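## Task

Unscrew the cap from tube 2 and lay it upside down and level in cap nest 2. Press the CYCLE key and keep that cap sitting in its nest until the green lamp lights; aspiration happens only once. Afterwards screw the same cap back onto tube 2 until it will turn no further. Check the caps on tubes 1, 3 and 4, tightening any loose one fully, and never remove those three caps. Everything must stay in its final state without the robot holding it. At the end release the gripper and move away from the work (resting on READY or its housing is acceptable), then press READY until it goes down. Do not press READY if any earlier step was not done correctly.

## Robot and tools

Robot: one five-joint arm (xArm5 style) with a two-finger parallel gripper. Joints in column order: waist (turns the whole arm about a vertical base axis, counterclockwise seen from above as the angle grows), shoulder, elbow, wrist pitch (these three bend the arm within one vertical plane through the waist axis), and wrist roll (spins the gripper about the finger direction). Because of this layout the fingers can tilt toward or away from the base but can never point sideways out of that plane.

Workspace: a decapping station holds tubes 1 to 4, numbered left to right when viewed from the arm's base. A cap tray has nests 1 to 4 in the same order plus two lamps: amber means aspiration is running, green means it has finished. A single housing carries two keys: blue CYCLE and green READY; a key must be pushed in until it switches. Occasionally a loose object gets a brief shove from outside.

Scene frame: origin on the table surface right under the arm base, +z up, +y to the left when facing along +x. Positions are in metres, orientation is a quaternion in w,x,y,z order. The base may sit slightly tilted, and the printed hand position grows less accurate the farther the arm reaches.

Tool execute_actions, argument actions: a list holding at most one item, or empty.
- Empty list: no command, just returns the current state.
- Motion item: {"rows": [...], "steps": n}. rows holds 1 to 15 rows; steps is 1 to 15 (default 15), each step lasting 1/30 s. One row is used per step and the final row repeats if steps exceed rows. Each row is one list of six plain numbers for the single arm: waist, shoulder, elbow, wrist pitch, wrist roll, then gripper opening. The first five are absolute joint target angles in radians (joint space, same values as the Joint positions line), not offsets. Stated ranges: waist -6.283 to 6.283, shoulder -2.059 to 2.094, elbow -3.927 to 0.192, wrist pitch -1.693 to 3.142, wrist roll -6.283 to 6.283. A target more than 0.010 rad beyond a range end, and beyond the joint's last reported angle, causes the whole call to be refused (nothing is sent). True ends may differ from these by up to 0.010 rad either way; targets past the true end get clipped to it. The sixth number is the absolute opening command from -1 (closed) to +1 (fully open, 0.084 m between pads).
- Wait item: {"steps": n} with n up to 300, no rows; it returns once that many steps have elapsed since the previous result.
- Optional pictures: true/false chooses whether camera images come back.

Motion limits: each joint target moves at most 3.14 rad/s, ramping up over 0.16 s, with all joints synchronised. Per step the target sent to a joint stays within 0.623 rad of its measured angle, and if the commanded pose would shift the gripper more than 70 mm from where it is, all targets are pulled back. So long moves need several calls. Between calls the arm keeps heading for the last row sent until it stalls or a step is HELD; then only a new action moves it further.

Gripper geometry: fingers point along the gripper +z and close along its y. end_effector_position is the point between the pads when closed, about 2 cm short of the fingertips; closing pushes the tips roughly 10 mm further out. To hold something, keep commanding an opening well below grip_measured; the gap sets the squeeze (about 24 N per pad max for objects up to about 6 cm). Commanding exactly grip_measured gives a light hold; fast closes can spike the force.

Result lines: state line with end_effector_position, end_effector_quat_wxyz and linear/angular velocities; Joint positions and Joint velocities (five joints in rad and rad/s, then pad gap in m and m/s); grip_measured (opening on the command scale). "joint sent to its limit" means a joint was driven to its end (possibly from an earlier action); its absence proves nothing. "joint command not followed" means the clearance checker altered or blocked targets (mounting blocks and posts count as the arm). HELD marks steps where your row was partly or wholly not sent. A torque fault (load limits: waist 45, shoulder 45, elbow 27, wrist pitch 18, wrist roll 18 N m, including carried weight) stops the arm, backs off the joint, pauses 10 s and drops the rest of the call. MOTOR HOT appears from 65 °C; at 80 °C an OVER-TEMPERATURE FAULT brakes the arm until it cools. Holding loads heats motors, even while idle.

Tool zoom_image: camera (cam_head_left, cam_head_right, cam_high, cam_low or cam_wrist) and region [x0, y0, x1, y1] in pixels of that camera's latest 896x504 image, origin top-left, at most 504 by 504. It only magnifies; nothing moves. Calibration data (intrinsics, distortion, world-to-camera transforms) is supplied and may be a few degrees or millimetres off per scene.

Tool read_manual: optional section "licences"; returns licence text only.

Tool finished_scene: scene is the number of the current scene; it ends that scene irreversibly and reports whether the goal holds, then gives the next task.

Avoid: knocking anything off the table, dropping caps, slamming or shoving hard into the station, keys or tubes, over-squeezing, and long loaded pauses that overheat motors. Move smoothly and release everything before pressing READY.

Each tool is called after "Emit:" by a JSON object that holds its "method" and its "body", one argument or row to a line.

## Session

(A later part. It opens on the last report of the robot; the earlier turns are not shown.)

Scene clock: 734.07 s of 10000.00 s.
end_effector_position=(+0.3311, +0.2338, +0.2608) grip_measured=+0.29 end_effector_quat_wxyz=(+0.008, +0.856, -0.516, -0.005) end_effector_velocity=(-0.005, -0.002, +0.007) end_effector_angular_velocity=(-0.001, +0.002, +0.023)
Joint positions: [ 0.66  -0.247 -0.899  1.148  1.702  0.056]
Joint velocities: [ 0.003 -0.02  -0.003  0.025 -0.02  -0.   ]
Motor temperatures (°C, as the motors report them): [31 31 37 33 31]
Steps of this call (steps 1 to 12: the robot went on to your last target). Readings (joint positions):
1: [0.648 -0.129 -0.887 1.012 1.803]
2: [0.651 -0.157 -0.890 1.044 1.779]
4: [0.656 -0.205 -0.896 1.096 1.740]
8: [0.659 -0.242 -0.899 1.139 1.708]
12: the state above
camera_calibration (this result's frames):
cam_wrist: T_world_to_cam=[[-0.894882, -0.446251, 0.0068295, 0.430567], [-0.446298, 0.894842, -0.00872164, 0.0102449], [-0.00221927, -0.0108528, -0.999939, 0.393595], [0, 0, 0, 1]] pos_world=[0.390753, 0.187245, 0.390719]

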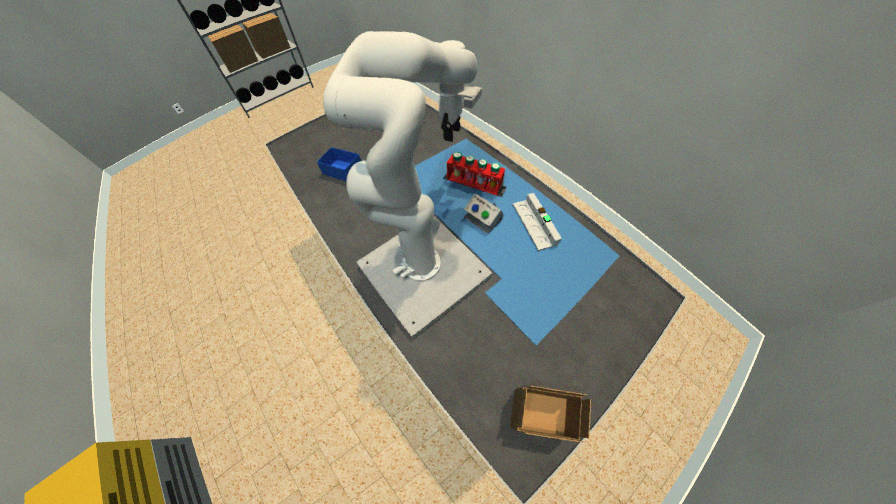

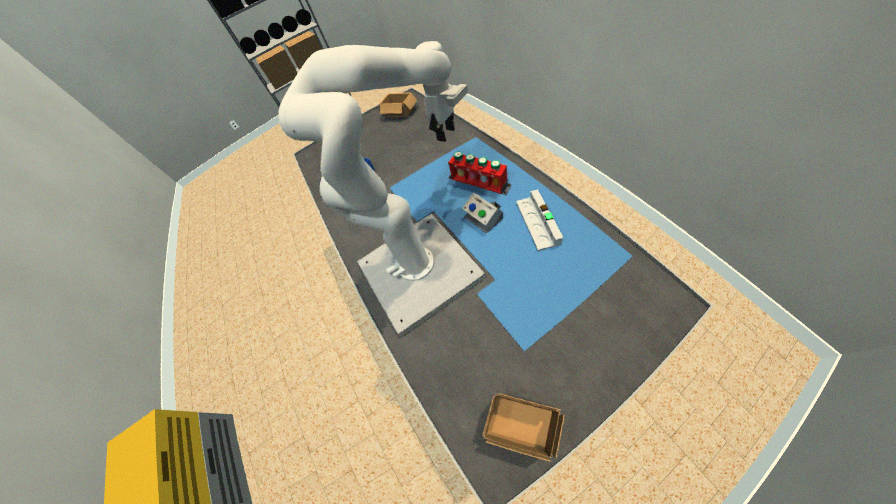

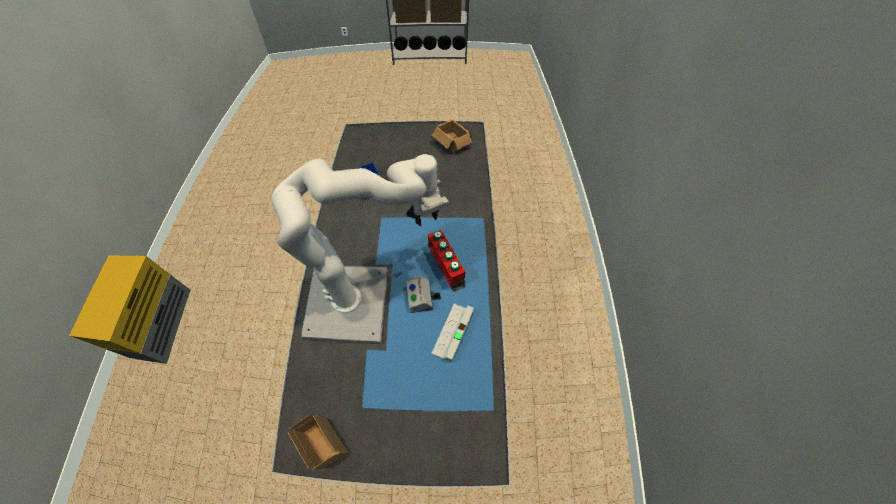

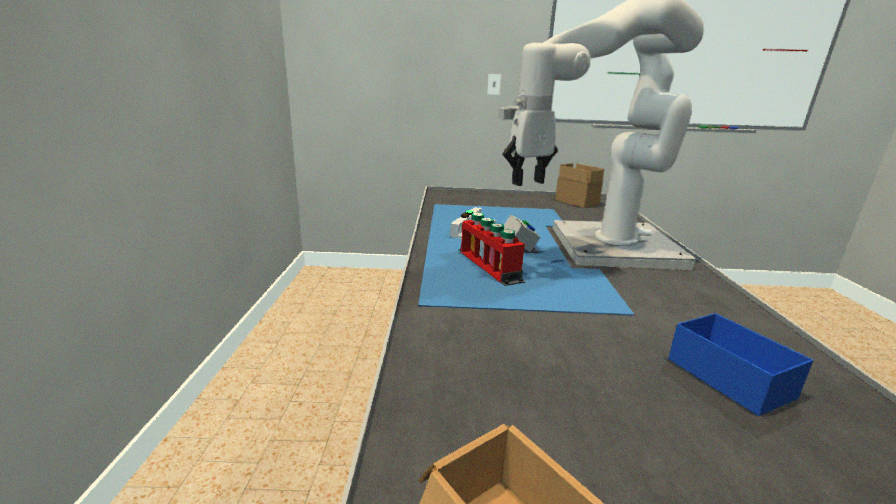

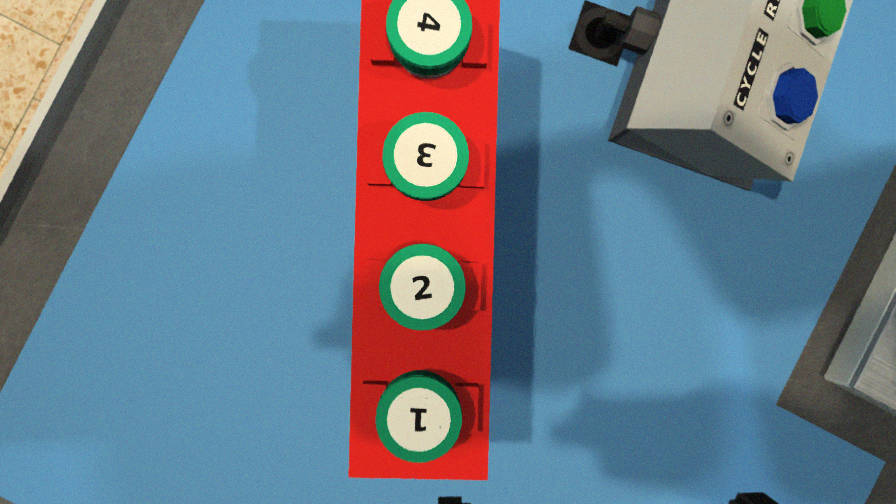

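Emit:
{"method": "execute_actions", "body": {
  "actions": [
    {"rows":[[0.4,-0.4,-0.7,1.0,1.0,-1],[0.4,-0.4,-0.7,1.0,1.0,-1],[0.4,-0.4,-0.7,1.0,1.0,-1],[0.4,-0.4,-0.7,1.0,1.0,-1],[0.1,-0.5,-0.45,0.85,0,-1]],"steps":15}
  ],
  "pictures": false
}}

Emit:
{"method": "execute_actions", "body": {
  "actions": [
    {"rows":[[0.1,-0.5,-0.45,0.85,0,-1],[0.1,-0.5,-0.45,0.85,0,-1],[0.1,-0.5,-0.45,0.85,0,-1],[0.1,-0.5,-0.45,0.85,0,-1],[0.1,-0.5,-0.45,0.85,0,-1],[0.1,-0.5,-0.45,0.85,0,-1],[0.05,-0.8,-0.07,0.66,0,-1]],"steps":15}
  ],
  "pictures": false
}}

Emit:
{"method": "execute_actions", "body": {
  "actions": [
    {"rows":[[0.05,-0.8,-0.07,0.66,0,-1],[0.05,-0.8,-0.07,0.66,0,-1],[0.05,-0.8,-0.07,0.66,0,-1],[0.05,-0.8,-0.07,0.66,0,-1],[0.05,-0.8,-0.07,0.66,0,-1],[0.05,-0.759,-0.036,0.595,0,-1]],"steps":15}
  ]
}}

Scene clock: 740.67 s of 10000.00 s.
end_effector_position=(+0.3530, +0.1101, +0.2267) grip_measured=-1.00 end_effector_quat_wxyz=(-0.015, +0.910, -0.413, +0.019) end_effector_velocity=(-0.010, -0.311, -0.110) end_effector_angular_velocity=(-0.053, -0.135, +0.803)
Joint positions: [ 0.344 -0.396 -0.648  0.98   1.153  0.   ]
Joint velocities: [-0.8   -0.341  0.646 -0.42  -1.604  0.   ]
Motor temperatures (°C, as the motors report them): [31 31 37 33 31]
Steps of this call (steps 1 to 30: the robot went on to your last target; steps 31 to 183: nothing new was sent; steps 184 to 198: all 15 steps of this action). Readings (joint positions):
184: [0.660 -0.250 -0.900 1.150 1.700]
185: [0.659 -0.251 -0.899 1.149 1.696]
187: [0.643 -0.260 -0.886 1.138 1.653]
191: [0.532 -0.317 -0.800 1.078 1.432]
198: the state above

Scene clock: 741.17 s of 10000.00 s.
end_effector_position=(+0.2939, +0.0114, +0.1614) grip_measured=-1.00 end_effector_quat_wxyz=(-0.004, +0.995, -0.062, +0.078) end_effector_velocity=(-0.209, -0.086, -0.182) end_effector_angular_velocity=(-0.216, -0.342, +1.165)
Joint positions: [ 0.079 -0.697 -0.202  0.729  0.161  0.   ]
Joint velocities: [-0.264 -0.98   1.256 -0.617 -1.444  0.   ]
Motor temperatures (°C, as the motors report them): [31 31 37 33 31]
Steps of this call (steps 1 to 15: all 15 steps of this action). Readings (joint positions):
1: [0.318 -0.407 -0.627 0.966 1.098]
2: [0.292 -0.418 -0.605 0.952 1.038]
4: [0.242 -0.439 -0.565 0.925 0.904]
8: [0.156 -0.477 -0.494 0.879 0.575]
15: the state above

Scene clock: 741.67 s of 10000.00 s.
end_effector_position=(+0.2679, +0.0025, +0.1251) grip_measured=-1.00 end_effector_quat_wxyz=(+0.003, +0.996, +0.004, +0.093) end_effector_velocity=(+0.002, -0.001, -0.005) end_effector_angular_velocity=(-0.001, -0.019, +0.002)
Joint positions: [ 0.05  -0.76  -0.039  0.599  0.001  0.   ]
Joint velocities: [-0.003  0.016  0.017 -0.052 -0.006  0.   ]
Motor temperatures (°C, as the motors report them): [31 31 38 33 31]
Steps of this call (steps 1 to 15: all 15 steps of this action). Readings (joint positions):
1: [0.071 -0.727 -0.164 0.710 0.116]
2: [0.064 -0.751 -0.132 0.695 0.080]
4: [0.056 -0.779 -0.096 0.676 0.036]
8: [0.052 -0.788 -0.072 0.648 0.007]
15: the state above
camera_calibration (this result's frames):
cam_wrist: T_world_to_cam=[[-0.013886, -0.999864, -0.00890778, 0.0390928], [-0.981121, 0.0153433, -0.192786, 0.356335], [0.192897, 0.00606256, -0.9812, 0.200533], [0, 0, 0, 1]] pos_world=[0.311468, 0.0324044, 0.265808]

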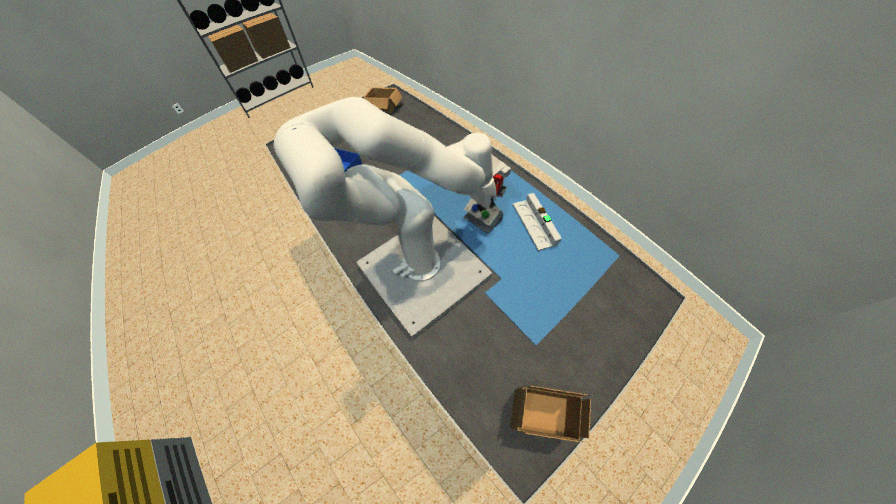

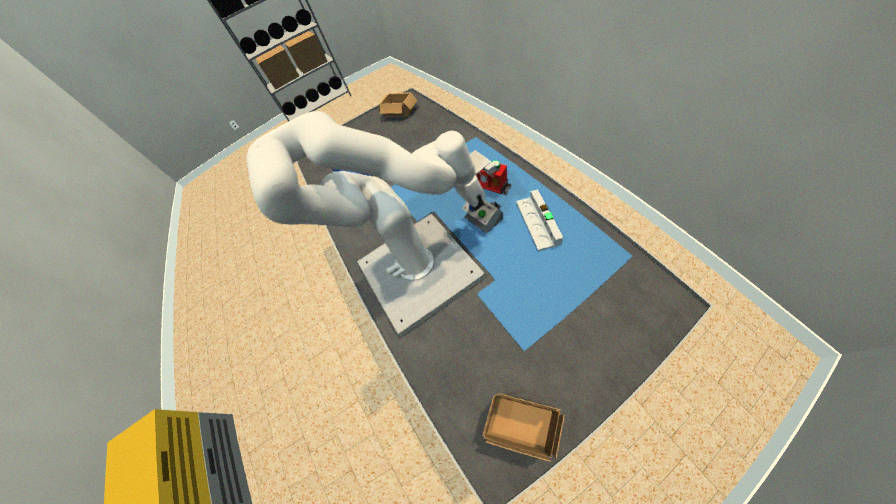

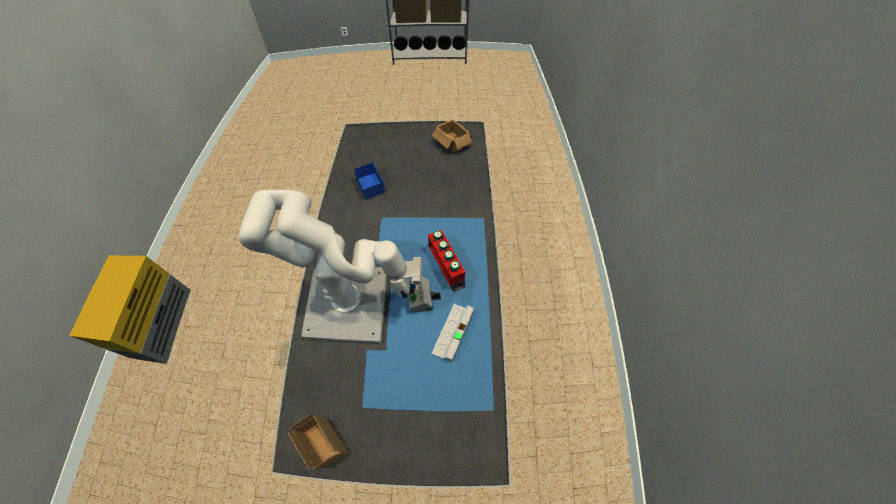

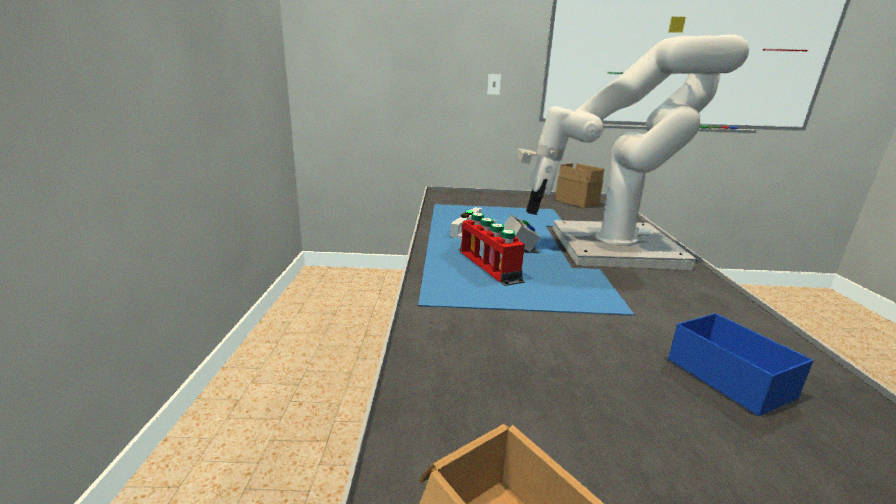

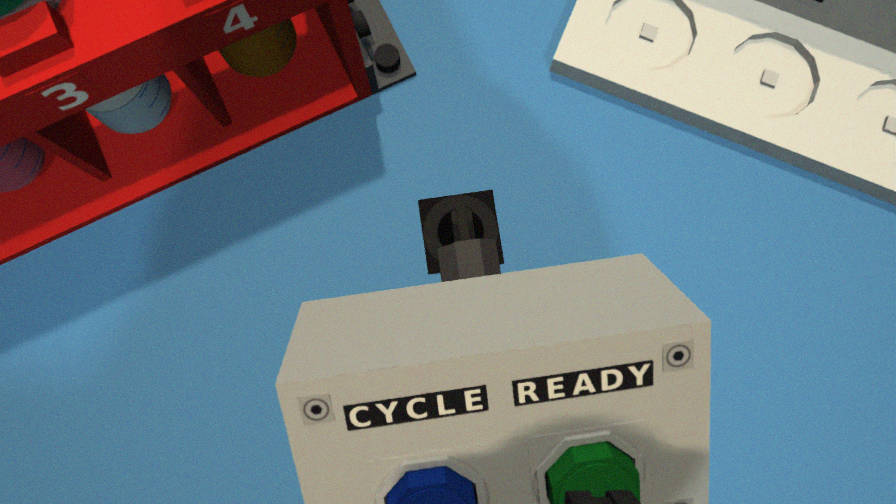

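Aligned.

Emit:
{"method": "execute_actions", "body": {
  "actions": [
    {"rows":[[0.05,-0.73,-0.034,0.56,0,-1],[0.05,-0.7,-0.032,0.53,0,-1],[0.05,-0.66,-0.03,0.49,0,-1],[0.05,-0.66,-0.03,0.49,0,-1],[0.05,-0.64,-0.03,0.47,0,-1],[0.05,-0.62,-0.029,0.45,0,-1],[0.05,-0.6,-0.028,0.427,0,-1],[0.05,-0.58,-0.027,0.405,0,-1],[0.05,-0.565,-0.026,0.39,0,-1],[0.05,-0.55,-0.026,0.373,0,-1],[0.05,-0.53,-0.025,0.352,0,-1]],"steps":15}
  ]
}}

Scene clock: 744.77 s of 10000.00 s.
end_effector_position=(+0.2766, +0.0022, +0.0896) grip_measured=-1.00 end_effector_quat_wxyz=(+0.003, +0.995, +0.004, +0.097) end_effector_velocity=(+0.000, -0.000, +0.000) end_effector_angular_velocity=(-0.000, +0.000, +0.000)
Joint positions: [ 0.05  -0.531 -0.028  0.352 -0.     0.   ]
Joint velocities: [-0.001 -0.    -0.001  0.001 -0.001  0.   ]
Motor temperatures (°C, as the motors report them): [31 31 37 33 31]
The task's run ended inside this call: 1 step that you had sent did not run.
Steps of this call (steps 1 to 15: the robot went on to your last target; steps 16 to 79: nothing new was sent; steps 80 to 93: the first 14 steps of this action). Readings (joint positions):
80: [0.050 -0.759 -0.036 0.595 -0.000]
81: [0.050 -0.757 -0.036 0.592 -0.000]
83: [0.050 -0.739 -0.035 0.570 -0.000]
87: [0.050 -0.666 -0.031 0.498 -0.000]
93: [0.050 -0.562 -0.027 0.387 -0.000]
camera_calibration (this result's frames):
cam_wrist: T_world_to_cam=[[-0.0134497, -0.999869, -0.00895514, 0.0385225], [-0.979543, 0.0149736, -0.200679, 0.358273], [0.200787, 0.00607287, -0.979616, 0.161741], [0, 0, 0, 1]] pos_world=[0.318986, 0.0321706, 0.230686]
The task's run has ended: the event that ends the task has happened.

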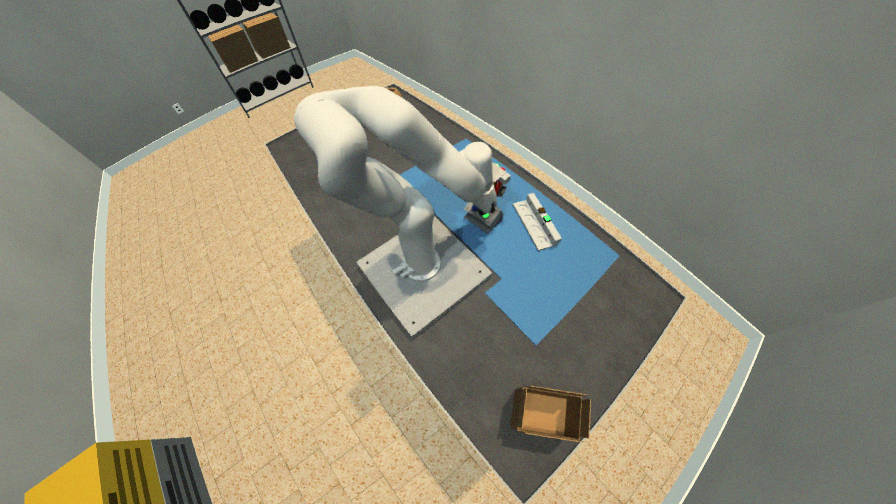

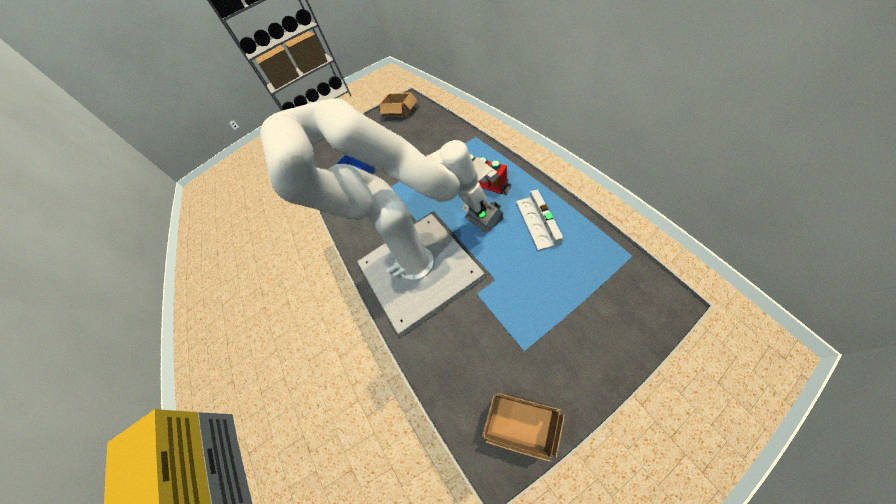

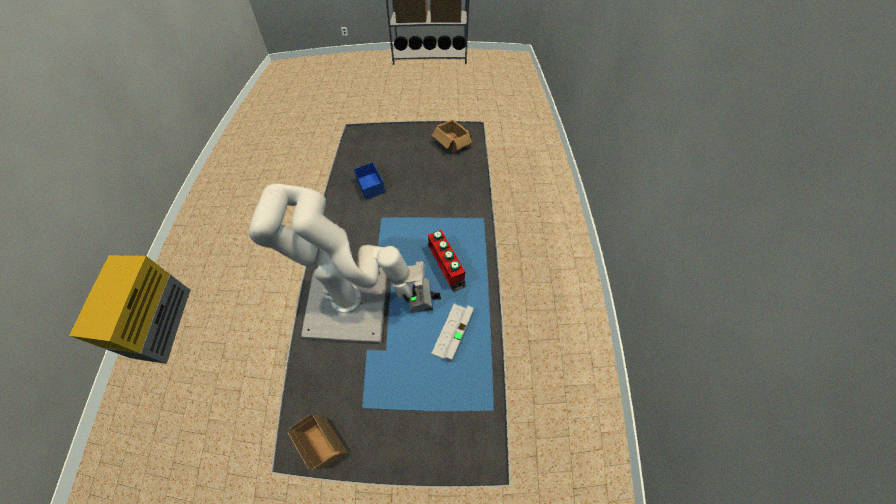

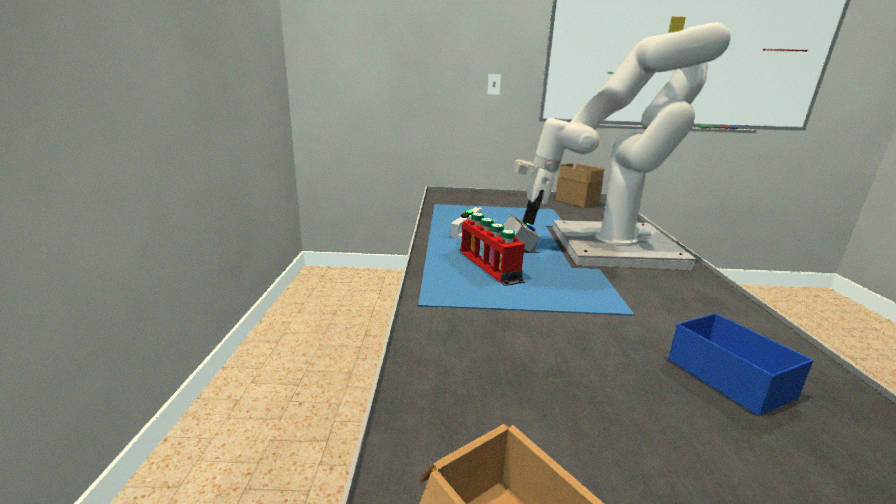

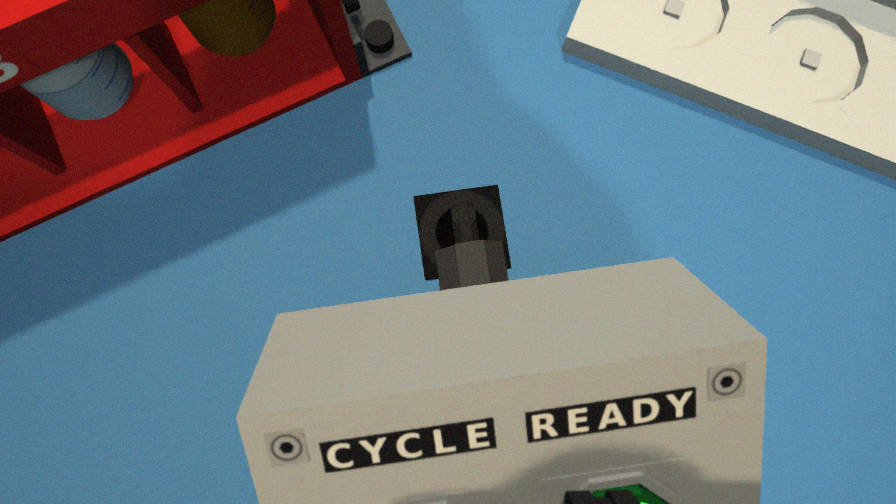

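Emit:
{"method": "finished_scene", "body": {
  "scene": 2
}}

The scene is finished: the task was done.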